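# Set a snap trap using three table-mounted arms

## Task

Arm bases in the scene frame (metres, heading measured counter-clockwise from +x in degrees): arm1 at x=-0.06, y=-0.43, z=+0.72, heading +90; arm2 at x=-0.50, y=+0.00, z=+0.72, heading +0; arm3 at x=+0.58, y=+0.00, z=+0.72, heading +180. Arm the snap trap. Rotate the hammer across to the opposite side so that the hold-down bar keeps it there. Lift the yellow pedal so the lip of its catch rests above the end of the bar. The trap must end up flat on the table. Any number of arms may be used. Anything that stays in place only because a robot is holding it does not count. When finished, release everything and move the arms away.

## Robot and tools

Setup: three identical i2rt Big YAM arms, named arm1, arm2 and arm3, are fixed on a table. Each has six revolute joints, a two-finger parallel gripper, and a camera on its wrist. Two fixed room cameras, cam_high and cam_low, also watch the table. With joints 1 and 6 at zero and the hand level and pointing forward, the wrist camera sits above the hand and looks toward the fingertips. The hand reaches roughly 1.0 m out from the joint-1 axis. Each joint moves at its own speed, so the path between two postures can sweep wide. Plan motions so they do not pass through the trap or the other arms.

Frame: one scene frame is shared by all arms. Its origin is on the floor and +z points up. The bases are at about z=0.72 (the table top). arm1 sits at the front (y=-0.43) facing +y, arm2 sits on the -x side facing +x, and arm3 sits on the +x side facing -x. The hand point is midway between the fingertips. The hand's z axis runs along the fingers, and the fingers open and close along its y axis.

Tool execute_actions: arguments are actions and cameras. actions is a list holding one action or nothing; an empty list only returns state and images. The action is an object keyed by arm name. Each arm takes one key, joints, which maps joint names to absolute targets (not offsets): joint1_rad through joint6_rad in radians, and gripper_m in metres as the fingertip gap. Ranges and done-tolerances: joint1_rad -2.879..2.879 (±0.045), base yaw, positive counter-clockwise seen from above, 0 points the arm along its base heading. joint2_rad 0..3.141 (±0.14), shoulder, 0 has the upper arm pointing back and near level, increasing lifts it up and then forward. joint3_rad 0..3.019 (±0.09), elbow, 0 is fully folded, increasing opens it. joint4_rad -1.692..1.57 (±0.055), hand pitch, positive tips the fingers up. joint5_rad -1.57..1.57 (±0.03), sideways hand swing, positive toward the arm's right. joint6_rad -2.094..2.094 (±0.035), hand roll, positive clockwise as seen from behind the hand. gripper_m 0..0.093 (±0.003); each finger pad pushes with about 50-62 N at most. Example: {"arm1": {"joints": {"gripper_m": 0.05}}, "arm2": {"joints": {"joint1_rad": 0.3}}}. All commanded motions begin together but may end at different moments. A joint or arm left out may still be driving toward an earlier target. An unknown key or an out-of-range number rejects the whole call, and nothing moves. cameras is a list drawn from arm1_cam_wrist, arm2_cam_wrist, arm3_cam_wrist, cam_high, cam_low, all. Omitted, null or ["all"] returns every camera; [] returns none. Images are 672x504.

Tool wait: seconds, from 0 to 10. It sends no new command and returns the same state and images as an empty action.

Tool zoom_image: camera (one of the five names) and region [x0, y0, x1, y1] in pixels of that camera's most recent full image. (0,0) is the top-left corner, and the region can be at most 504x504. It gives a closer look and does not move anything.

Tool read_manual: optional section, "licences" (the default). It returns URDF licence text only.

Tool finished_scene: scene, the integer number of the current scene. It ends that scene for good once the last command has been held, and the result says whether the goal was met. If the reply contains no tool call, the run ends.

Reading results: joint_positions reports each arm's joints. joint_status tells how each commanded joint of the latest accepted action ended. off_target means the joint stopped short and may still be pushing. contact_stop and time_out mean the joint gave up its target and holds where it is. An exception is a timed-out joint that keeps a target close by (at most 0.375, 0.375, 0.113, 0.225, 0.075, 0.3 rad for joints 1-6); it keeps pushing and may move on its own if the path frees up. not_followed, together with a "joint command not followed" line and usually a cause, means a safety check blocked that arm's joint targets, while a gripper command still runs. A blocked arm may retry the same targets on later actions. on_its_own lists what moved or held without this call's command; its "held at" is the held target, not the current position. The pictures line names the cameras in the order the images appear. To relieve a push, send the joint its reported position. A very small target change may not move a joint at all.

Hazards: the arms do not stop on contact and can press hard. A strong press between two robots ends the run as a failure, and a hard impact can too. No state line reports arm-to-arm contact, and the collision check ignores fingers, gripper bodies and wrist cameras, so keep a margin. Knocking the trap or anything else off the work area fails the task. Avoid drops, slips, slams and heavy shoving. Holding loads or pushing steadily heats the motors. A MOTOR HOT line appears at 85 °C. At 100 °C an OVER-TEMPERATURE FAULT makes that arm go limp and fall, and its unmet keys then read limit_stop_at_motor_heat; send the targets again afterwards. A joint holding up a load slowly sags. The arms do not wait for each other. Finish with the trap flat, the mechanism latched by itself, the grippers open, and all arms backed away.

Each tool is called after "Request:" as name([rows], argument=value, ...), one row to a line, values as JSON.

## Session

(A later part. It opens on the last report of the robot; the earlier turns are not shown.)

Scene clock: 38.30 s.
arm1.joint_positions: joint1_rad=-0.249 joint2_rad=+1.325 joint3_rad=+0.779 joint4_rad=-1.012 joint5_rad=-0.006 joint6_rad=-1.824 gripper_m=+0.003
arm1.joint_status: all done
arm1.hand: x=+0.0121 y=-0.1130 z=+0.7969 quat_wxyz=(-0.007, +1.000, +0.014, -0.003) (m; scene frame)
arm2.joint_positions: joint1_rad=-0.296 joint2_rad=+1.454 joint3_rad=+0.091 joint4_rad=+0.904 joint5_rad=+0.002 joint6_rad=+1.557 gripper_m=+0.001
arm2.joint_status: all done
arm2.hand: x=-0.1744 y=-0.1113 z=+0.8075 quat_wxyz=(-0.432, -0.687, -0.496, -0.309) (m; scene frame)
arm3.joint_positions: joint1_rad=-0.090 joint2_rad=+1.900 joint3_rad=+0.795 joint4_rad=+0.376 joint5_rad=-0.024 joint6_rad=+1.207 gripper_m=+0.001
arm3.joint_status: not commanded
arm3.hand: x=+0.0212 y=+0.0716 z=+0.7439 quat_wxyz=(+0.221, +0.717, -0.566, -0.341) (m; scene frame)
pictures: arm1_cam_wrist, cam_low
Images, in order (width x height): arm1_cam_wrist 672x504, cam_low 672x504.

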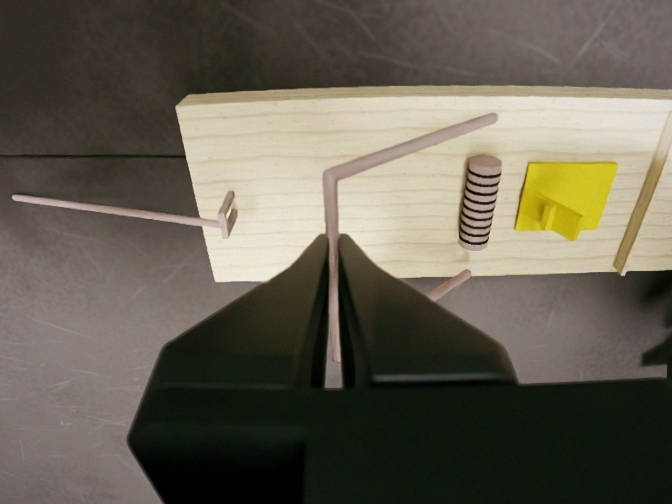

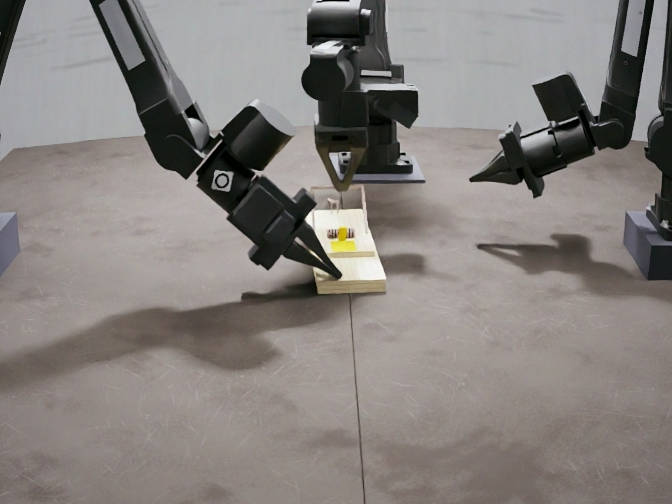

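Request:
execute_actions([
  {"arm1":{"joints":{"joint1_rad":-0.28,"joint2_rad":1.42,"joint3_rad":0.65,"joint4_rad":-0.95}}},
], cameras=[])

Request:
execute_actions([
  {"arm1":{"joints":{"joint2_rad":1.47,"joint3_rad":0.63,"joint4_rad":-0.9}}},
], cameras=["cam_low","arm1_cam_wrist","cam_high"])

Scene clock: 39.30 s.
arm1.joint_positions: joint1_rad=-0.261 joint2_rad=+1.367 joint3_rad=+0.714 joint4_rad=-0.934 joint5_rad=-0.003 joint6_rad=-1.830 gripper_m=+0.003
arm1.joint_status: all done
arm1.hand: x=+0.0129 y=-0.1275 z=+0.7641 quat_wxyz=(+0.007, +1.000, +0.012, -0.005) (m; scene frame)
arm2.joint_positions: joint1_rad=-0.296 joint2_rad=+1.454 joint3_rad=+0.091 joint4_rad=+0.904 joint5_rad=+0.002 joint6_rad=+1.557 gripper_m=+0.001
arm2.joint_status: not commanded
arm2.hand: x=-0.1744 y=-0.1113 z=+0.8075 quat_wxyz=(-0.432, -0.687, -0.496, -0.309) (m; scene frame)
arm3.joint_positions: joint1_rad=-0.090 joint2_rad=+1.900 joint3_rad=+0.795 joint4_rad=+0.376 joint5_rad=-0.024 joint6_rad=+1.207 gripper_m=+0.001
arm3.joint_status: not commanded
arm3.hand: x=+0.0212 y=+0.0716 z=+0.7439 quat_wxyz=(+0.221, +0.717, -0.566, -0.341) (m; scene frame)
pictures: none
No camera images: the call's "cameras" was empty. Leave "cameras" out to get every camera's image.

Scene clock: 39.93 s.
arm1.joint_positions: joint1_rad=-0.261 joint2_rad=+1.398 joint3_rad=+0.697 joint4_rad=-0.893 joint5_rad=-0.001 joint6_rad=-1.831 gripper_m=+0.003
arm1.joint_status: all done
arm1.hand: x=+0.0129 y=-0.1288 z=+0.7501 quat_wxyz=(+0.011, +1.000, +0.012, -0.005) (m; scene frame)
arm2.joint_positions: joint1_rad=-0.296 joint2_rad=+1.454 joint3_rad=+0.091 joint4_rad=+0.904 joint5_rad=+0.002 joint6_rad=+1.557 gripper_m=+0.001
arm2.joint_status: not commanded
arm2.hand: x=-0.1744 y=-0.1113 z=+0.8075 quat_wxyz=(-0.432, -0.687, -0.496, -0.309) (m; scene frame)
arm3.joint_positions: joint1_rad=-0.090 joint2_rad=+1.900 joint3_rad=+0.795 joint4_rad=+0.376 joint5_rad=-0.025 joint6_rad=+1.207 gripper_m=+0.001
arm3.joint_status: not commanded
arm3.hand: x=+0.0212 y=+0.0716 z=+0.7439 quat_wxyz=(+0.221, +0.717, -0.566, -0.341) (m; scene frame)
pictures: arm1_cam_wrist, cam_high, cam_low
Images, in order (width x height): arm1_cam_wrist 672x504, cam_high 672x504, cam_low 672x504.

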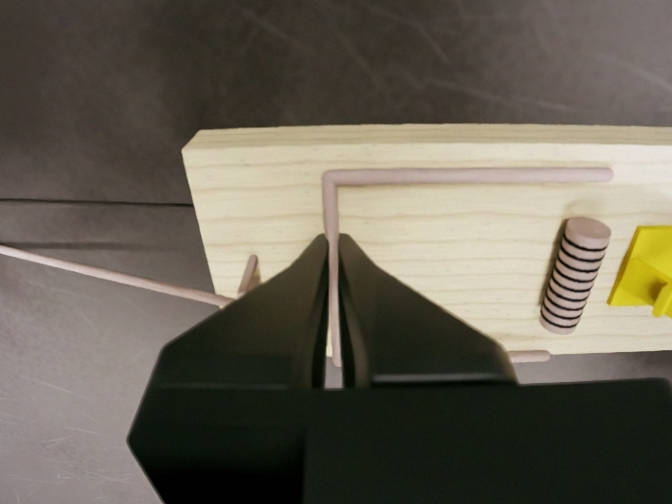

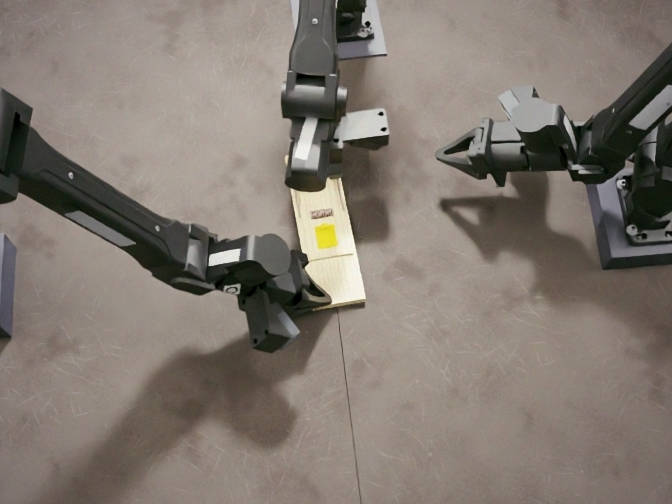

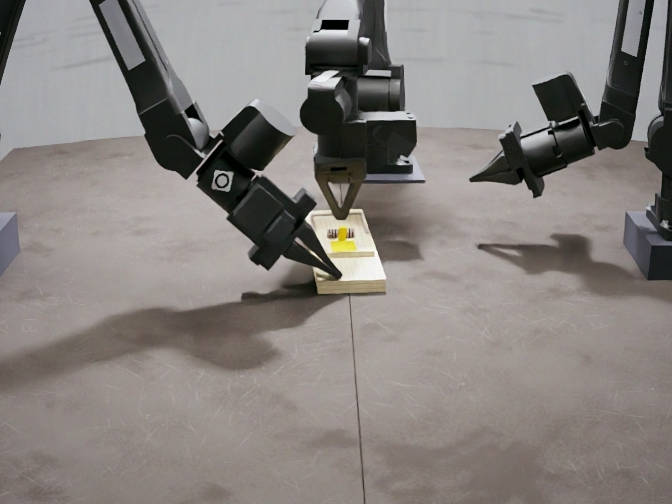

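Request:
execute_actions([
  {"arm3":{"joints":{"joint2_rad":1.69,"joint3_rad":0.645,"joint4_rad":0.30,"joint5_rad":0,"joint6_rad":1.85,"gripper_m":0.016}}},
], cameras=[])

Request:
execute_actions([
  {"arm3":{"joints":{"joint1_rad":0.22}}},
], cameras=["arm3_cam_wrist","cam_high","cam_low"])

Scene clock: 41.97 s.
arm1.joint_positions: joint1_rad=-0.265 joint2_rad=+1.398 joint3_rad=+0.697 joint4_rad=-0.893 joint5_rad=+0.001 joint6_rad=-1.830 gripper_m=+0.003
arm1.joint_status: not commanded
arm1.hand: x=+0.0146 y=-0.1293 z=+0.7501 quat_wxyz=(+0.011, +1.000, +0.009, -0.004) (m; scene frame)
arm2.joint_positions: joint1_rad=-0.296 joint2_rad=+1.454 joint3_rad=+0.091 joint4_rad=+0.904 joint5_rad=+0.002 joint6_rad=+1.557 gripper_m=+0.001
arm2.joint_status: not commanded
arm2.hand: x=-0.1744 y=-0.1113 z=+0.8075 quat_wxyz=(-0.432, -0.687, -0.496, -0.309) (m; scene frame)
arm3.joint_positions: joint1_rad=-0.105 joint2_rad=+1.706 joint3_rad=+0.639 joint4_rad=+0.304 joint5_rad=-0.003 joint6_rad=+1.842 gripper_m=+0.016
arm3.joint_status: all done
arm3.hand: x=+0.0833 y=+0.0748 z=+0.7743 quat_wxyz=(+0.296, +0.500, -0.773, -0.254) (m; scene frame)
pictures: none
No camera images: the call's "cameras" was empty. Leave "cameras" out to get every camera's image.

Scene clock: 43.03 s.
arm1.joint_positions: joint1_rad=-0.265 joint2_rad=+1.398 joint3_rad=+0.697 joint4_rad=-0.893 joint5_rad=+0.001 joint6_rad=-1.830 gripper_m=+0.003
arm1.joint_status: not commanded
arm1.hand: x=+0.0146 y=-0.1293 z=+0.7501 quat_wxyz=(+0.011, +1.000, +0.009, -0.004) (m; scene frame)
arm2.joint_positions: joint1_rad=-0.296 joint2_rad=+1.454 joint3_rad=+0.091 joint4_rad=+0.904 joint5_rad=+0.002 joint6_rad=+1.557 gripper_m=+0.001
arm2.joint_status: not commanded
arm2.hand: x=-0.1744 y=-0.1113 z=+0.8075 quat_wxyz=(-0.432, -0.687, -0.496, -0.309) (m; scene frame)
arm3.joint_positions: joint1_rad=+0.228 joint2_rad=+1.706 joint3_rad=+0.639 joint4_rad=+0.304 joint5_rad=+0.000 joint6_rad=+1.842 gripper_m=+0.016
arm3.joint_status: all done
arm3.hand: x=+0.0860 y=-0.0913 z=+0.7761 quat_wxyz=(+0.335, +0.620, -0.680, -0.203) (m; scene frame)
pictures: arm3_cam_wrist, cam_high, cam_low
Images, in order (width x height): arm3_cam_wrist 672x504, cam_high 672x504, cam_low 672x504.

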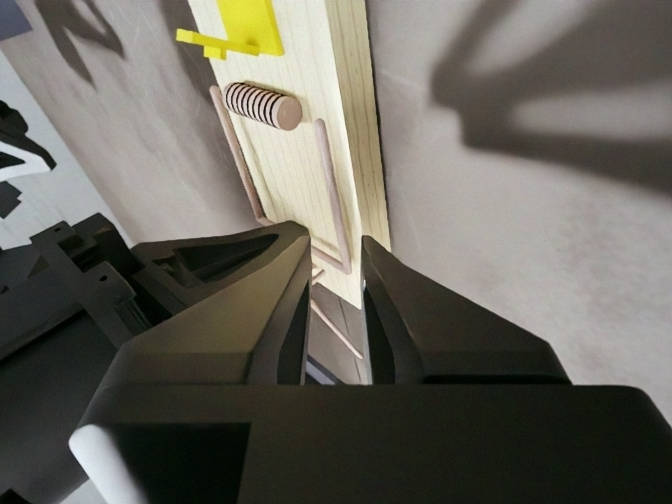

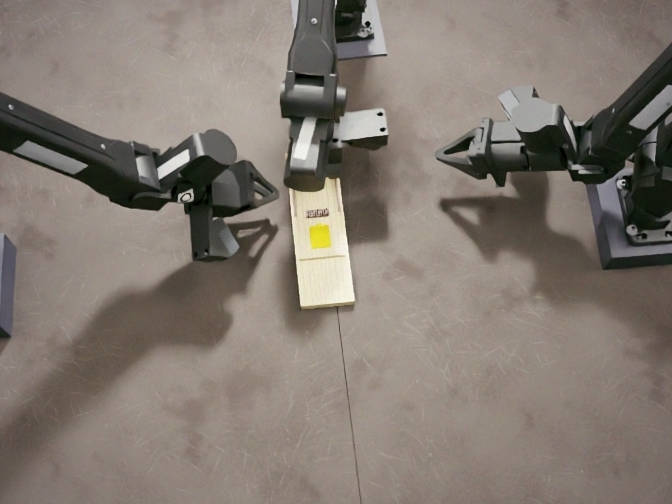

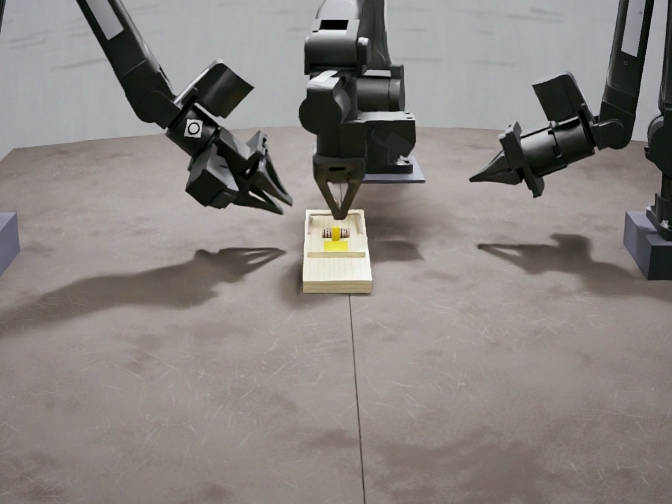

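Board rotated so its axis is about y; wire x≈.057.

Request:
execute_actions([
  {"arm3":{"joints":{"joint2_rad":1.785,"joint3_rad":0.735,"joint4_rad":0.35,"joint6_rad":1.75}}},
], cameras=["arm3_cam_wrist","cam_low"])

Scene clock: 44.10 s.
arm1.joint_positions: joint1_rad=-0.265 joint2_rad=+1.398 joint3_rad=+0.697 joint4_rad=-0.893 joint5_rad=+0.001 joint6_rad=-1.830 gripper_m=+0.003
arm1.joint_status: not commanded
arm1.hand: x=+0.0146 y=-0.1293 z=+0.7501 quat_wxyz=(+0.011, +1.000, +0.009, -0.004) (m; scene frame)
arm2.joint_positions: joint1_rad=-0.296 joint2_rad=+1.454 joint3_rad=+0.091 joint4_rad=+0.904 joint5_rad=+0.002 joint6_rad=+1.557 gripper_m=+0.001
arm2.joint_status: not commanded
arm2.hand: x=-0.1744 y=-0.1113 z=+0.8075 quat_wxyz=(-0.432, -0.687, -0.496, -0.309) (m; scene frame)
arm3.joint_positions: joint1_rad=+0.228 joint2_rad=+1.769 joint3_rad=+0.702 joint4_rad=+0.333 joint5_rad=+0.000 joint6_rad=+1.759 gripper_m=+0.016
arm3.joint_status: all done
arm3.hand: x=+0.0587 y=-0.0964 z=+0.7734 quat_wxyz=(+0.338, +0.643, -0.649, -0.225) (m; scene frame)
pictures: arm3_cam_wrist, cam_low
Images, in order (width x height): arm3_cam_wrist 672x504, cam_low 672x504.

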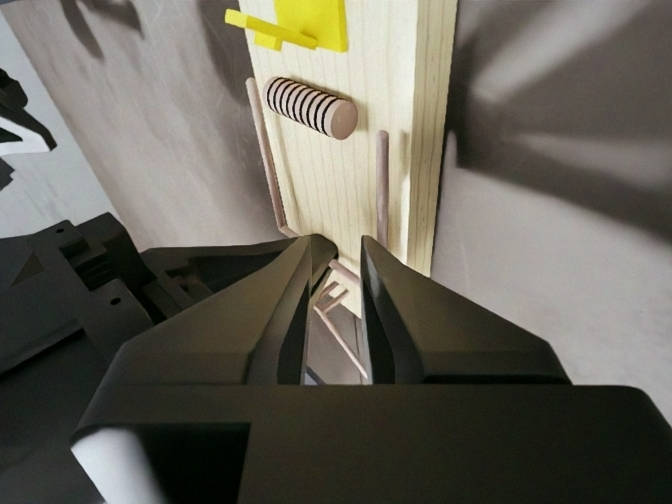

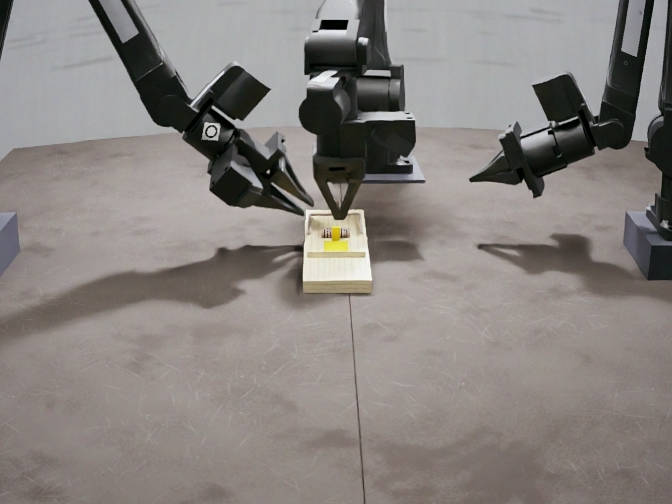

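Request:
execute_actions([
  {"arm3":{"joints":{"joint2_rad":1.815,"gripper_m":0.02}}},
], cameras=["arm3_cam_wrist","arm1_cam_wrist"])

Scene clock: 44.90 s.
arm1.joint_positions: joint1_rad=-0.265 joint2_rad=+1.398 joint3_rad=+0.697 joint4_rad=-0.893 joint5_rad=+0.001 joint6_rad=-1.830 gripper_m=+0.003
arm1.joint_status: not commanded
arm1.hand: x=+0.0146 y=-0.1293 z=+0.7501 quat_wxyz=(+0.011, +1.000, +0.009, -0.004) (m; scene frame)
arm2.joint_positions: joint1_rad=-0.296 joint2_rad=+1.454 joint3_rad=+0.091 joint4_rad=+0.904 joint5_rad=+0.002 joint6_rad=+1.557 gripper_m=+0.001
arm2.joint_status: not commanded
arm2.hand: x=-0.1744 y=-0.1113 z=+0.8075 quat_wxyz=(-0.432, -0.687, -0.496, -0.309) (m; scene frame)
arm3.joint_positions: joint1_rad=+0.228 joint2_rad=+1.798 joint3_rad=+0.702 joint4_rad=+0.334 joint5_rad=+0.000 joint6_rad=+1.758 gripper_m=+0.020
arm3.joint_status: all done
arm3.hand: x=+0.0629 y=-0.0958 z=+0.7588 quat_wxyz=(+0.327, +0.647, -0.653, -0.217) (m; scene frame)
pictures: arm1_cam_wrist, arm3_cam_wrist
Images, in order (width x height): arm1_cam_wrist 672x504, arm3_cam_wrist 672x504.

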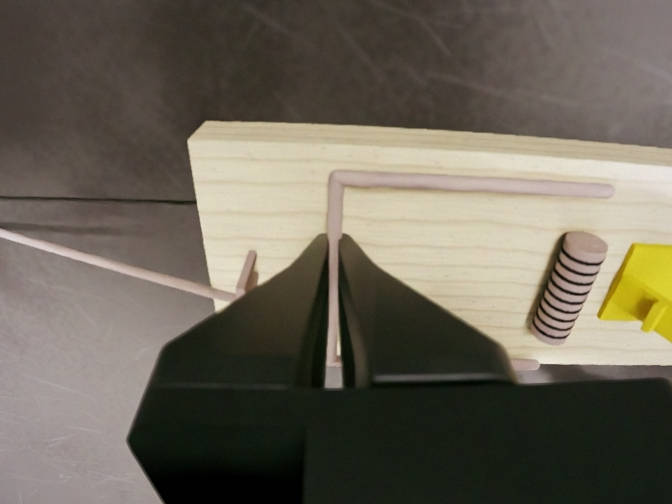

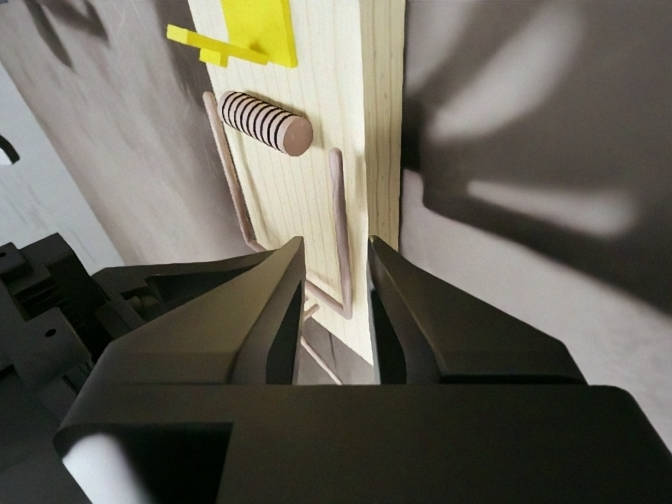

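Request:
execute_actions([
  {"arm3":{"joints":{"joint2_rad":1.855,"joint3_rad":0.775,"gripper_m":0.012}}},
], cameras=["arm3_cam_wrist","cam_low"])

Scene clock: 45.77 s.
arm1.joint_positions: joint1_rad=-0.265 joint2_rad=+1.397 joint3_rad=+0.696 joint4_rad=-0.894 joint5_rad=+0.000 joint6_rad=-1.830 gripper_m=+0.003
arm1.joint_status: not commanded
arm1.hand: x=+0.0145 y=-0.1296 z=+0.7501 quat_wxyz=(+0.011, +1.000, +0.009, -0.004) (m; scene frame)
arm2.joint_positions: joint1_rad=-0.296 joint2_rad=+1.454 joint3_rad=+0.091 joint4_rad=+0.904 joint5_rad=+0.002 joint6_rad=+1.557 gripper_m=+0.001
arm2.joint_status: not commanded
arm2.hand: x=-0.1744 y=-0.1113 z=+0.8075 quat_wxyz=(-0.432, -0.687, -0.496, -0.309) (m; scene frame)
arm3.joint_positions: joint1_rad=+0.228 joint2_rad=+1.834 joint3_rad=+0.734 joint4_rad=+0.336 joint5_rad=+0.000 joint6_rad=+1.757 gripper_m=+0.012
arm3.joint_status: all done
arm3.hand: x=+0.0523 y=-0.0978 z=+0.7520 quat_wxyz=(+0.326, +0.648, -0.653, -0.217) (m; scene frame)
pictures: arm3_cam_wrist, cam_low
Images, in order (width x height): arm3_cam_wrist 672x504, cam_low 672x504.

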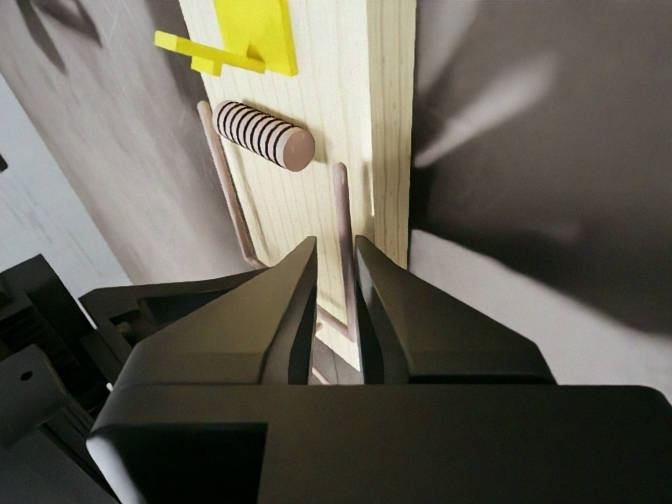

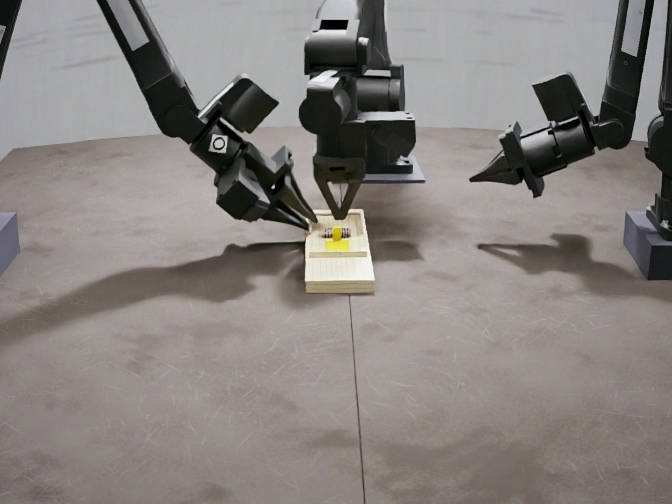

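Request:
execute_actions([
  {"arm3":{"joints":{"joint2_rad":1.89,"gripper_m":0.0}}},
], cameras=["arm3_cam_wrist"])

Request:
execute_actions([
  {"arm3":{"joints":{"joint2_rad":1.96,"joint3_rad":0.71,"joint4_rad":0.30}}},
], cameras=["arm3_cam_wrist"])

Scene clock: 46.53 s.
arm1.joint_positions: joint1_rad=-0.265 joint2_rad=+1.397 joint3_rad=+0.696 joint4_rad=-0.894 joint5_rad=-0.001 joint6_rad=-1.830 gripper_m=+0.003
arm1.joint_status: not commanded
arm1.hand: x=+0.0143 y=-0.1297 z=+0.7501 quat_wxyz=(+0.011, +1.000, +0.009, -0.005) (m; scene frame)
arm2.joint_positions: joint1_rad=-0.296 joint2_rad=+1.454 joint3_rad=+0.091 joint4_rad=+0.904 joint5_rad=+0.002 joint6_rad=+1.557 gripper_m=+0.001
arm2.joint_status: not commanded
arm2.hand: x=-0.1744 y=-0.1113 z=+0.8075 quat_wxyz=(-0.432, -0.687, -0.496, -0.309) (m; scene frame)
arm3.joint_positions: joint1_rad=+0.228 joint2_rad=+1.841 joint3_rad=+0.734 joint4_rad=+0.337 joint5_rad=-0.001 joint6_rad=+1.737 gripper_m=+0.002
arm3.joint_status: all done
arm3.hand: x=+0.0534 y=-0.0978 z=+0.7484 quat_wxyz=(+0.322, +0.656, -0.647, -0.218) (m; scene frame)
pictures: arm3_cam_wrist
Images, in order (width x height): arm3_cam_wrist 672x504.

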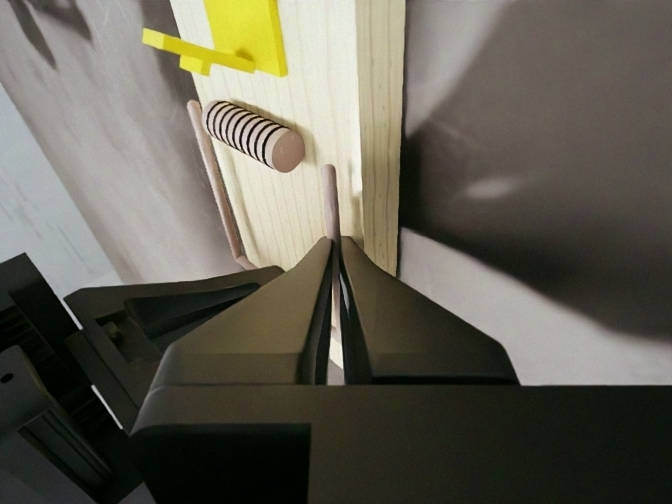

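Scene clock: 47.13 s.
arm1.joint_positions: joint1_rad=-0.265 joint2_rad=+1.397 joint3_rad=+0.696 joint4_rad=-0.894 joint5_rad=-0.001 joint6_rad=-1.830 gripper_m=+0.003
arm1.joint_status: not commanded
arm1.hand: x=+0.0143 y=-0.1297 z=+0.7501 quat_wxyz=(+0.011, +1.000, +0.009, -0.005) (m; scene frame)
arm2.joint_positions: joint1_rad=-0.296 joint2_rad=+1.454 joint3_rad=+0.091 joint4_rad=+0.904 joint5_rad=+0.002 joint6_rad=+1.557 gripper_m=+0.001
arm2.joint_status: not commanded
arm2.hand: x=-0.1744 y=-0.1113 z=+0.8075 quat_wxyz=(-0.432, -0.687, -0.496, -0.309) (m; scene frame)
arm3.joint_positions: joint1_rad=+0.228 joint2_rad=+1.844 joint3_rad=+0.732 joint4_rad=+0.335 joint5_rad=-0.001 joint6_rad=+1.735 gripper_m=+0.002
arm3.joint_status: all done
arm3.hand: x=+0.0549 y=-0.0975 z=+0.7461 quat_wxyz=(+0.319, +0.657, -0.648, -0.217) (m; scene frame)
pictures: arm3_cam_wrist
Images, in order (width x height): arm3_cam_wrist 672x504.

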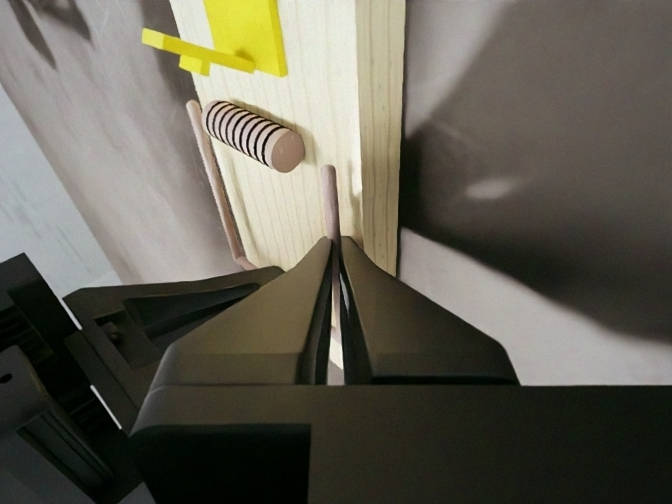

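Request:
execute_actions([
  {"arm1":{"joints":{"joint1_rad":-0.25,"joint2_rad":1.38,"joint3_rad":0.70,"gripper_m":0.012}}},
], cameras=[])

Request:
execute_actions([
  {"arm1":{"joints":{"joint2_rad":1.1,"joint4_rad":-1.15}}},
], cameras=["arm1_cam_wrist","cam_low"])

Request:
execute_actions([
  {"arm1":{"joints":{"joint2_rad":0.3,"joint3_rad":0.9,"joint4_rad":-1.5}},"arm2":{"joints":{"joint1_rad":-0.36,"joint2_rad":1.85,"joint3_rad":0.53,"joint4_rad":0.93}}},
])

Scene clock: 48.30 s.
arm1.joint_positions: joint1_rad=-0.254 joint2_rad=+1.388 joint3_rad=+0.695 joint4_rad=-0.902 joint5_rad=+0.003 joint6_rad=-1.830 gripper_m=+0.012
arm1.joint_status: all done
arm1.hand: x=+0.0112 y=-0.1306 z=+0.7525 quat_wxyz=(+0.012, +1.000, +0.015, -0.003) (m; scene frame)
arm2.joint_positions: joint1_rad=-0.296 joint2_rad=+1.454 joint3_rad=+0.091 joint4_rad=+0.904 joint5_rad=+0.002 joint6_rad=+1.557 gripper_m=+0.001
arm2.joint_status: not commanded
arm2.hand: x=-0.1744 y=-0.1113 z=+0.8075 quat_wxyz=(-0.432, -0.687, -0.496, -0.309) (m; scene frame)
arm3.joint_positions: joint1_rad=+0.228 joint2_rad=+1.840 joint3_rad=+0.735 joint4_rad=+0.344 joint5_rad=-0.002 joint6_rad=+1.766 gripper_m=+0.002
arm3.joint_status: not commanded
arm3.hand: x=+0.0515 y=-0.0983 z=+0.7504 quat_wxyz=(+0.328, +0.645, -0.655, -0.216) (m; scene frame)
pictures: none
No camera images: the call's "cameras" was empty. Leave "cameras" out to get every camera's image.

Scene clock: 49.30 s.
arm1.joint_positions: joint1_rad=-0.254 joint2_rad=+1.090 joint3_rad=+0.695 joint4_rad=-1.134 joint5_rad=+0.007 joint6_rad=-1.830 gripper_m=+0.012
arm1.joint_status: all done
arm1.hand: x=+0.0034 y=-0.1677 z=+0.8320 quat_wxyz=(-0.020, +1.000, +0.015, +0.007) (m; scene frame)
arm2.joint_positions: joint1_rad=-0.296 joint2_rad=+1.454 joint3_rad=+0.091 joint4_rad=+0.904 joint5_rad=+0.002 joint6_rad=+1.557 gripper_m=+0.001
arm2.joint_status: not commanded
arm2.hand: x=-0.1744 y=-0.1113 z=+0.8075 quat_wxyz=(-0.432, -0.687, -0.496, -0.309) (m; scene frame)
arm3.joint_positions: joint1_rad=+0.229 joint2_rad=+1.841 joint3_rad=+0.760 joint4_rad=+0.352 joint5_rad=-0.016 joint6_rad=+1.783 gripper_m=+0.002
arm3.joint_status: not commanded
arm3.hand: x=+0.0384 y=-0.1037 z=+0.7603 quat_wxyz=(+0.346, +0.637, -0.654, -0.215) (m; scene frame)
pictures: arm1_cam_wrist, cam_low
Images, in order (width x height): arm1_cam_wrist 672x504, cam_low 672x504.

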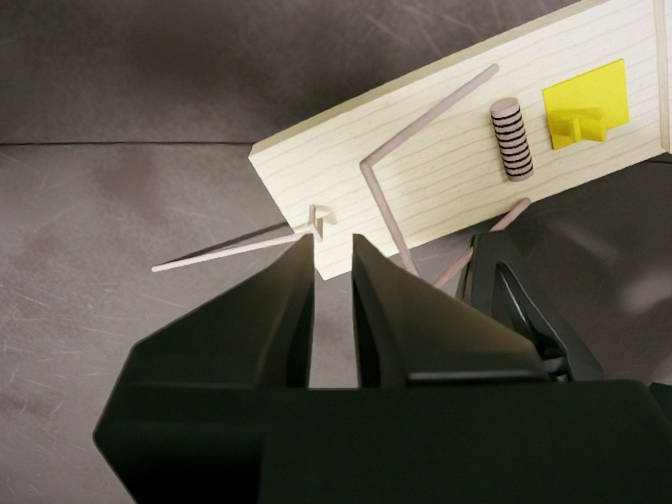

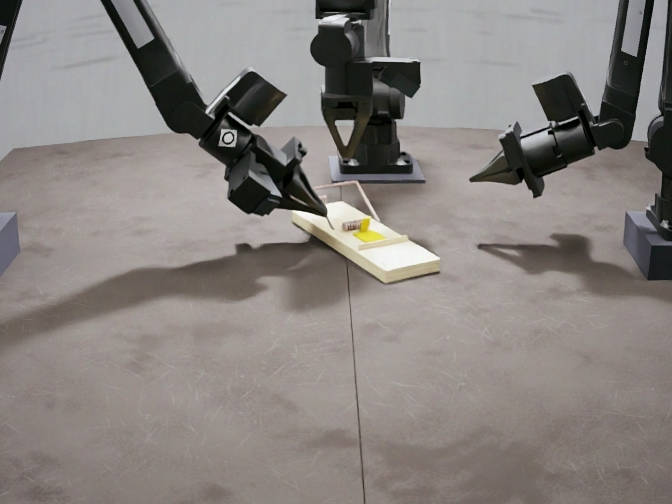

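Scene clock: 50.63 s.
arm1.joint_positions: joint1_rad=-0.254 joint2_rad=+0.301 joint3_rad=+0.861 joint4_rad=-1.486 joint5_rad=+0.007 joint6_rad=-1.830 gripper_m=+0.012
arm1.joint_status: all done
arm1.hand: x=-0.0229 y=-0.2828 z=+1.0412 quat_wxyz=(-0.307, +0.948, +0.013, +0.079) (m; scene frame)
arm2.joint_positions: joint1_rad=-0.352 joint2_rad=+1.850 joint3_rad=+0.513 joint4_rad=+0.908 joint5_rad=+0.002 joint6_rad=+1.557 gripper_m=+0.001
arm2.joint_status: all done
arm2.hand: x=-0.0331 y=-0.1886 z=+0.7784 quat_wxyz=(-0.451, -0.694, -0.472, -0.304) (m; scene frame)
arm3.joint_positions: joint1_rad=+0.229 joint2_rad=+1.841 joint3_rad=+0.760 joint4_rad=+0.352 joint5_rad=-0.016 joint6_rad=+1.783 gripper_m=+0.002
arm3.joint_status: not commanded
arm3.hand: x=+0.0384 y=-0.1037 z=+0.7603 quat_wxyz=(+0.346, +0.637, -0.654, -0.215) (m; scene frame)
pictures: arm1_cam_wrist, arm2_cam_wrist, arm3_cam_wrist, cam_high, cam_low
Images, in order (width x height): arm1_cam_wrist 672x504, arm2_cam_wrist 672x504, arm3_cam_wrist 672x504, cam_high 672x504, cam_low 672x504.

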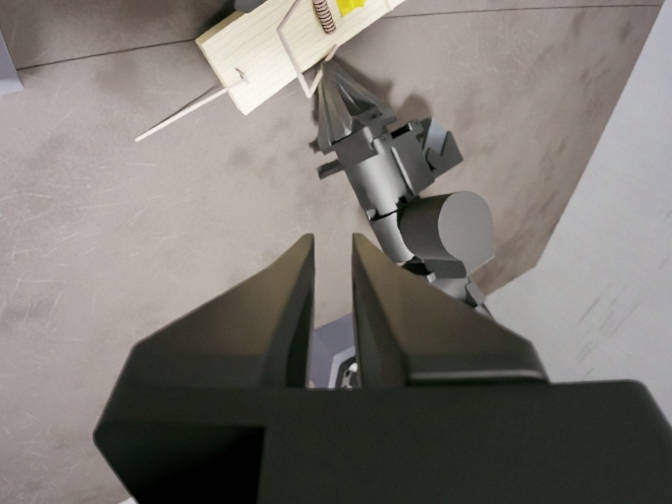

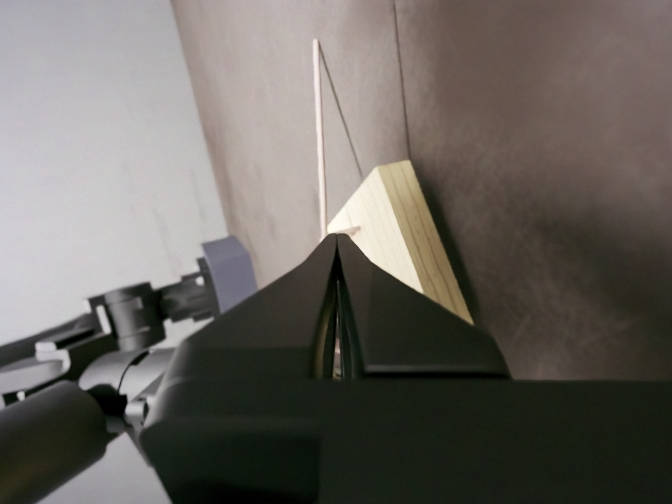

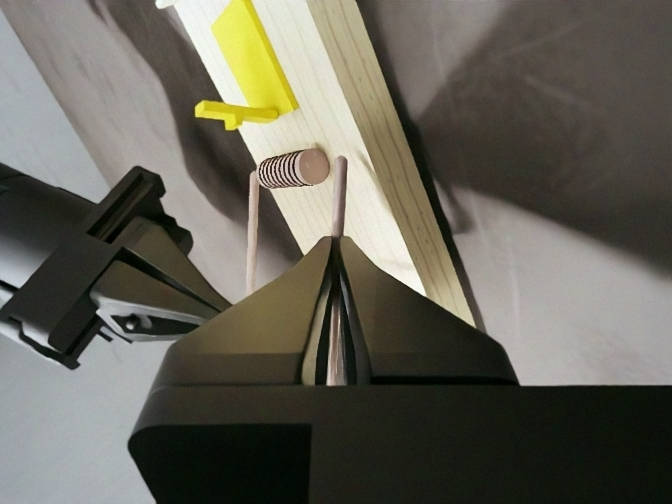

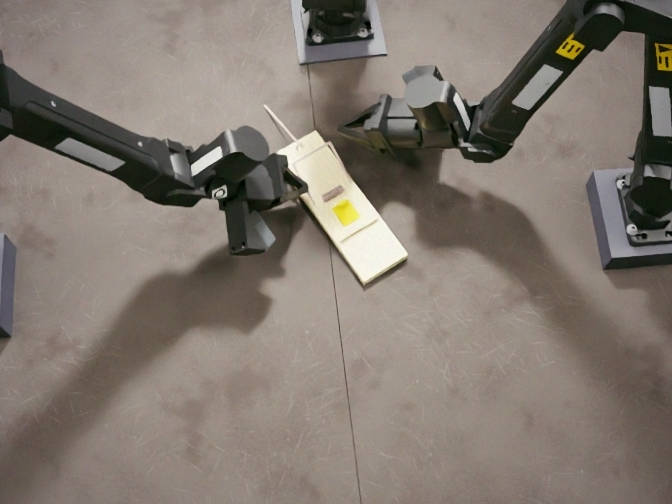

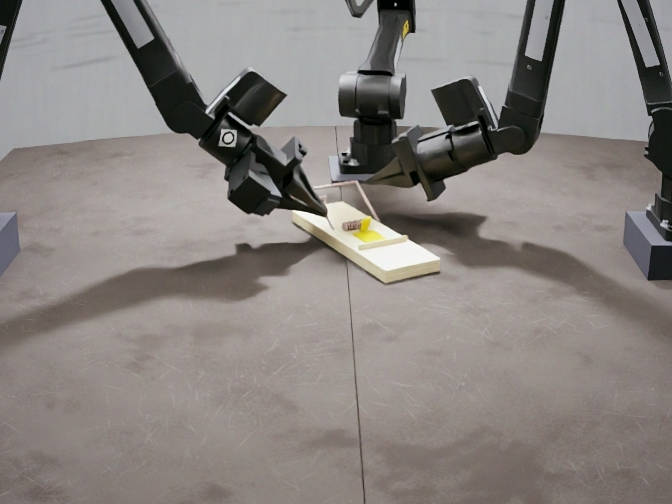

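Request:
execute_actions([
  {"arm1":{"joints":{"joint1_rad":-0.577,"joint2_rad":1.115,"joint3_rad":0.595,"joint4_rad":-1.03,"joint6_rad":-1.07,"gripper_m":0.035}},"arm2":{"joints":{"joint2_rad":1.45,"joint3_rad":0.1,"joint1_rad":0}}},
], cameras=["arm1_cam_wrist","cam_high"])

Scene clock: 52.97 s.
arm1.joint_positions: joint1_rad=-0.573 joint2_rad=+1.113 joint3_rad=+0.600 joint4_rad=-1.048 joint5_rad=+0.008 joint6_rad=-1.087 gripper_m=+0.035
arm1.joint_status: all done
arm1.hand: x=+0.0724 y=-0.2170 z=+0.7937 quat_wxyz=(-0.004, +0.870, -0.494, +0.003) (m; scene frame)
arm2.joint_positions: joint1_rad=-0.008 joint2_rad=+1.458 joint3_rad=+0.091 joint4_rad=+0.910 joint5_rad=+0.002 joint6_rad=+1.557 gripper_m=+0.001
arm2.joint_status: all done
arm2.hand: x=-0.1556 y=-0.0143 z=+0.8084 quat_wxyz=(-0.386, -0.607, -0.589, -0.368) (m; scene frame)
arm3.joint_positions: joint1_rad=+0.229 joint2_rad=+1.841 joint3_rad=+0.760 joint4_rad=+0.352 joint5_rad=-0.016 joint6_rad=+1.783 gripper_m=+0.002
arm3.joint_status: not commanded
arm3.hand: x=+0.0384 y=-0.1037 z=+0.7603 quat_wxyz=(+0.346, +0.637, -0.654, -0.215) (m; scene frame)
pictures: arm1_cam_wrist, cam_high
Images, in order (width x height): arm1_cam_wrist 672x504, cam_high 672x504.

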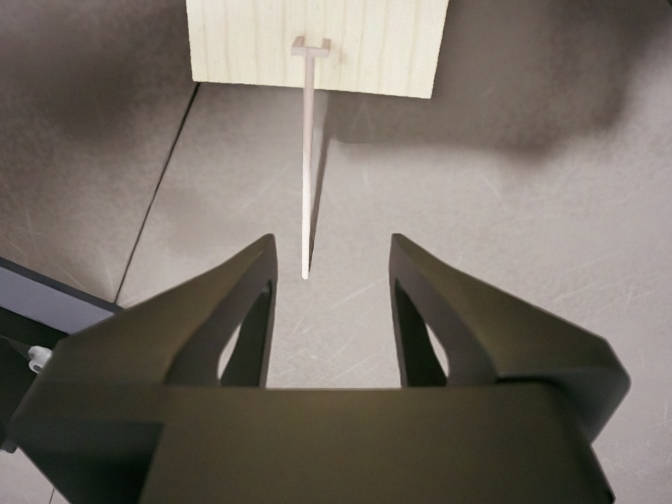

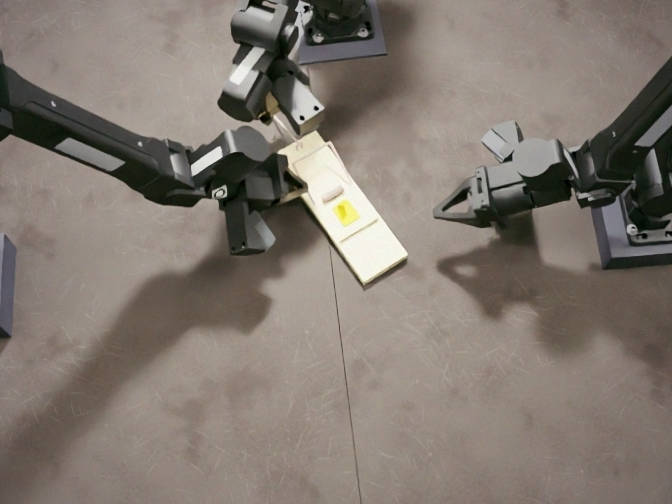

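Request:
execute_actions([
  {"arm1":{"joints":{"joint1_rad":-0.548,"joint2_rad":1.195,"joint3_rad":0.495,"joint4_rad":-0.855}}},
], cameras=["arm1_cam_wrist"])

Request:
execute_actions([
  {"arm1":{"joints":{"gripper_m":0.002}}},
], cameras=["arm1_cam_wrist"])

Scene clock: 54.20 s.
arm1.joint_positions: joint1_rad=-0.555 joint2_rad=+1.199 joint3_rad=+0.492 joint4_rad=-0.873 joint5_rad=+0.008 joint6_rad=-1.086 gripper_m=+0.035
arm1.joint_status: all done
arm1.hand: x=+0.0610 y=-0.2275 z=+0.7409 quat_wxyz=(+0.005, +0.874, -0.486, +0.002) (m; scene frame)
arm2.joint_positions: joint1_rad=-0.008 joint2_rad=+1.458 joint3_rad=+0.091 joint4_rad=+0.910 joint5_rad=+0.002 joint6_rad=+1.557 gripper_m=+0.001
arm2.joint_status: not commanded
arm2.hand: x=-0.1556 y=-0.0143 z=+0.8084 quat_wxyz=(-0.386, -0.607, -0.589, -0.368) (m; scene frame)
arm3.joint_positions: joint1_rad=+0.229 joint2_rad=+1.841 joint3_rad=+0.760 joint4_rad=+0.352 joint5_rad=-0.016 joint6_rad=+1.783 gripper_m=+0.002
arm3.joint_status: not commanded
arm3.hand: x=+0.0384 y=-0.1037 z=+0.7603 quat_wxyz=(+0.346, +0.637, -0.654, -0.215) (m; scene frame)
pictures: arm1_cam_wrist
Images, in order (width x height): arm1_cam_wrist 672x504.

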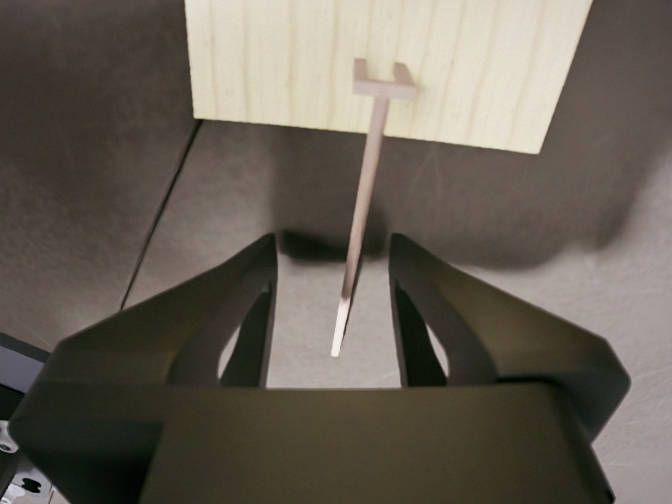

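Scene clock: 55.00 s.
arm1.joint_positions: joint1_rad=-0.555 joint2_rad=+1.199 joint3_rad=+0.492 joint4_rad=-0.862 joint5_rad=+0.012 joint6_rad=-1.055 gripper_m=+0.003
arm1.joint_status: all done
arm1.hand: x=+0.0629 y=-0.2255 z=+0.7409 quat_wxyz=(+0.000, +0.866, -0.500, +0.005) (m; scene frame)
arm2.joint_positions: joint1_rad=-0.008 joint2_rad=+1.458 joint3_rad=+0.091 joint4_rad=+0.910 joint5_rad=+0.002 joint6_rad=+1.557 gripper_m=+0.001
arm2.joint_status: not commanded
arm2.hand: x=-0.1556 y=-0.0143 z=+0.8084 quat_wxyz=(-0.386, -0.607, -0.589, -0.368) (m; scene frame)
arm3.joint_positions: joint1_rad=+0.229 joint2_rad=+1.841 joint3_rad=+0.760 joint4_rad=+0.353 joint5_rad=-0.015 joint6_rad=+1.787 gripper_m=+0.002
arm3.joint_status: not commanded
arm3.hand: x=+0.0381 y=-0.1037 z=+0.7605 quat_wxyz=(+0.347, +0.636, -0.655, -0.215) (m; scene frame)
pictures: arm1_cam_wrist
Images, in order (width x height): arm1_cam_wrist 672x504.

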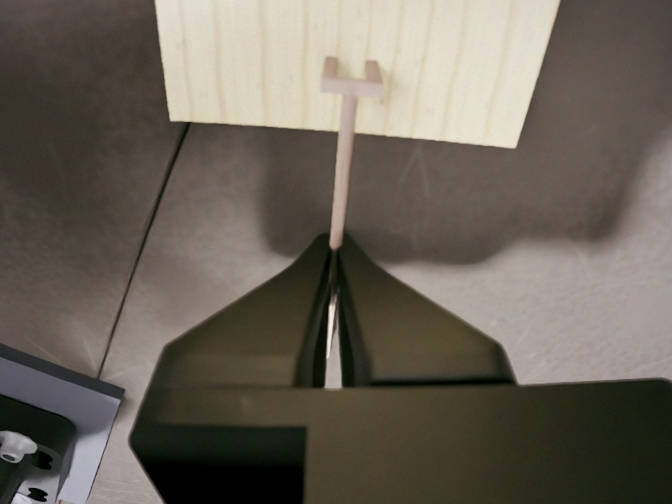

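Request:
execute_actions([
  {"arm1":{"joints":{"joint2_rad":1.1,"joint3_rad":0.635,"joint4_rad":-1.08}}},
], cameras=[])

Request:
execute_actions([
  {"arm1":{"joints":{"joint1_rad":-0.445,"joint3_rad":0.72,"joint4_rad":-1.155,"joint6_rad":-0.94}}},
], cameras=["arm1_cam_wrist"])

Request:
execute_actions([
  {"arm1":{"joints":{"joint1_rad":-0.335,"joint2_rad":1.18,"joint3_rad":0.775,"joint4_rad":-1.11,"joint6_rad":-0.83}}},
], cameras=["arm1_cam_wrist","cam_high","cam_low"])

Scene clock: 56.73 s.
arm1.joint_positions: joint1_rad=-0.554 joint2_rad=+1.111 joint3_rad=+0.585 joint4_rad=-1.049 joint5_rad=+0.012 joint6_rad=-1.045 gripper_m=+0.003
arm1.joint_status: all done
arm1.hand: x=+0.0656 y=-0.2208 z=+0.7893 quat_wxyz=(+0.003, +0.864, -0.504, +0.005) (m; scene frame)
arm2.joint_positions: joint1_rad=-0.008 joint2_rad=+1.458 joint3_rad=+0.091 joint4_rad=+0.910 joint5_rad=+0.002 joint6_rad=+1.557 gripper_m=+0.001
arm2.joint_status: not commanded
arm2.hand: x=-0.1556 y=-0.0143 z=+0.8084 quat_wxyz=(-0.386, -0.607, -0.589, -0.368) (m; scene frame)
arm3.joint_positions: joint1_rad=+0.229 joint2_rad=+1.842 joint3_rad=+0.761 joint4_rad=+0.354 joint5_rad=-0.014 joint6_rad=+1.788 gripper_m=+0.002
arm3.joint_status: not commanded
arm3.hand: x=+0.0376 y=-0.1036 z=+0.7608 quat_wxyz=(+0.347, +0.635, -0.655, -0.216) (m; scene frame)
pictures: none
joint command not followed: on one or more control steps a check withheld the commanded joint targets of the arm1 arm, and it was not sent them on those steps.
cause: the commanded joint targets would bring a part of the robot too close to another arm (this arm's wrist (the part past joint 4) and the other arm's wrist (the part past joint 4)); next, command targets that bring no part of the robot closer to that arm.
No camera images: the call's "cameras" was empty. Leave "cameras" out to get every camera's image.

Scene clock: 58.63 s.
arm1.joint_positions: joint1_rad=-0.554 joint2_rad=+1.111 joint3_rad=+0.585 joint4_rad=-1.049 joint5_rad=+0.012 joint6_rad=-1.044 gripper_m=+0.003
arm1.joint_status: joint1_rad time_out (moved +0.000 of +0.109); joint3_rad time_out (moved +0.000 of +0.135); joint4_rad time_out (moved +0.000 of -0.106); joint6_rad time_out (moved +0.001 of +0.105)
arm1.on_its_own: joint1_rad is held at -0.554, not at your -0.445, since a time_out; joint3_rad is held at +0.585, not at your +0.720, since a time_out; joint4_rad is held at -1.049, not at your -1.155, since a time_out; joint6_rad is held at -1.045, not at your -0.940, since a time_out
arm1.hand: x=+0.0655 y=-0.2208 z=+0.7893 quat_wxyz=(+0.003, +0.864, -0.504, +0.005) (m; scene frame)
arm2.joint_positions: joint1_rad=-0.008 joint2_rad=+1.458 joint3_rad=+0.091 joint4_rad=+0.910 joint5_rad=+0.002 joint6_rad=+1.557 gripper_m=+0.001
arm2.joint_status: not commanded
arm2.hand: x=-0.1556 y=-0.0143 z=+0.8084 quat_wxyz=(-0.386, -0.607, -0.589, -0.368) (m; scene frame)
arm3.joint_positions: joint1_rad=+0.229 joint2_rad=+1.842 joint3_rad=+0.761 joint4_rad=+0.354 joint5_rad=-0.014 joint6_rad=+1.788 gripper_m=+0.002
arm3.joint_status: not commanded
arm3.hand: x=+0.0376 y=-0.1036 z=+0.7608 quat_wxyz=(+0.347, +0.635, -0.655, -0.216) (m; scene frame)
pictures: arm1_cam_wrist
joint command not followed: on one or more control steps a check withheld the commanded joint targets of the arm1 arm, and it was not sent them on those steps.
cause: the commanded joint targets would bring a part of the robot too close to another arm (this arm's wrist (the part past joint 4) and the other arm's wrist (the part past joint 4)); next, command targets that bring no part of the robot closer to that arm.
Images, in order (width x height): arm1_cam_wrist 672x504.

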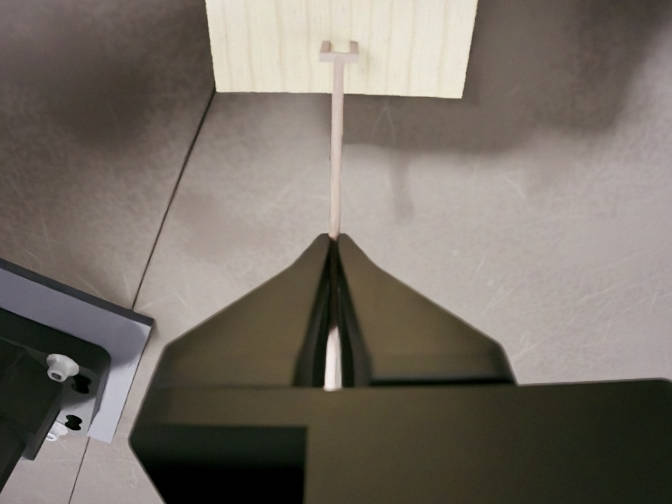

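not run: a stop came earlier in this reply.

Request:
execute_actions([
  {"arm1":{"joints":{"joint1_rad":-0.49,"joint2_rad":0.98,"joint3_rad":0.62,"joint4_rad":-1.09,"joint6_rad":-1.0}}},
], cameras=["arm1_cam_wrist","cam_high"])

Scene clock: 59.53 s.
arm1.joint_positions: joint1_rad=-0.487 joint2_rad=+1.008 joint3_rad=+0.585 joint4_rad=-1.074 joint5_rad=+0.004 joint6_rad=-1.013 gripper_m=+0.003
arm1.joint_status: all done
arm1.hand: x=+0.0501 y=-0.2125 z=+0.8120 quat_wxyz=(-0.037, +0.872, -0.488, -0.001) (m; scene frame)
arm2.joint_positions: joint1_rad=-0.008 joint2_rad=+1.458 joint3_rad=+0.091 joint4_rad=+0.910 joint5_rad=+0.002 joint6_rad=+1.557 gripper_m=+0.001
arm2.joint_status: not commanded
arm2.hand: x=-0.1556 y=-0.0143 z=+0.8084 quat_wxyz=(-0.386, -0.607, -0.589, -0.368) (m; scene frame)
arm3.joint_positions: joint1_rad=+0.229 joint2_rad=+1.842 joint3_rad=+0.761 joint4_rad=+0.356 joint5_rad=-0.016 joint6_rad=+1.788 gripper_m=+0.002
arm3.joint_status: not commanded
arm3.hand: x=+0.0372 y=-0.1040 z=+0.7613 quat_wxyz=(+0.349, +0.635, -0.655, -0.216) (m; scene frame)
pictures: arm1_cam_wrist, cam_high
Images, in order (width x height): arm1_cam_wrist 672x504, cam_high 672x504.

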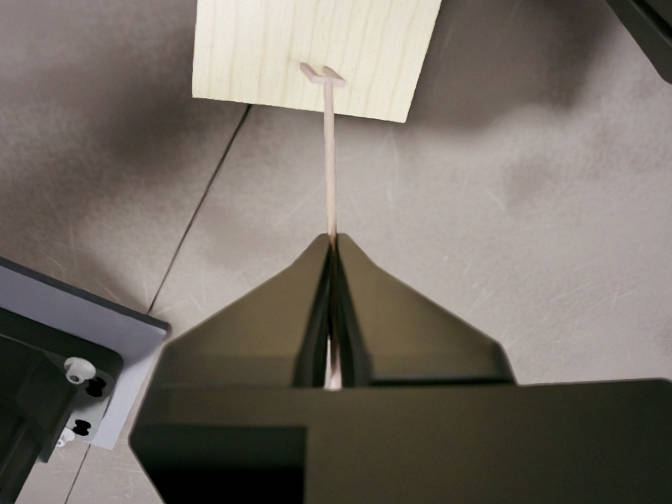

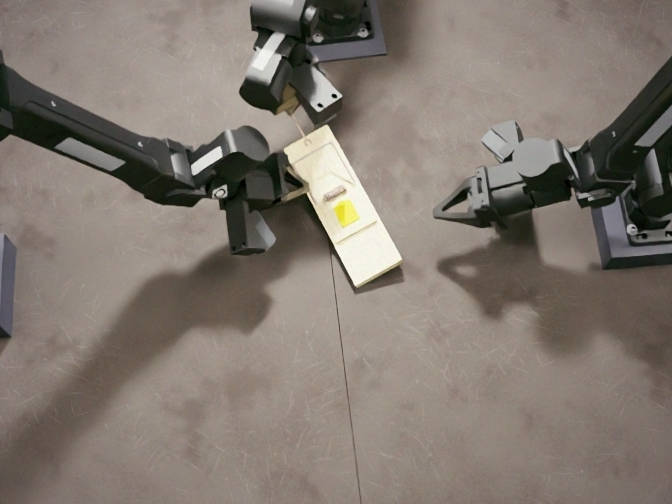

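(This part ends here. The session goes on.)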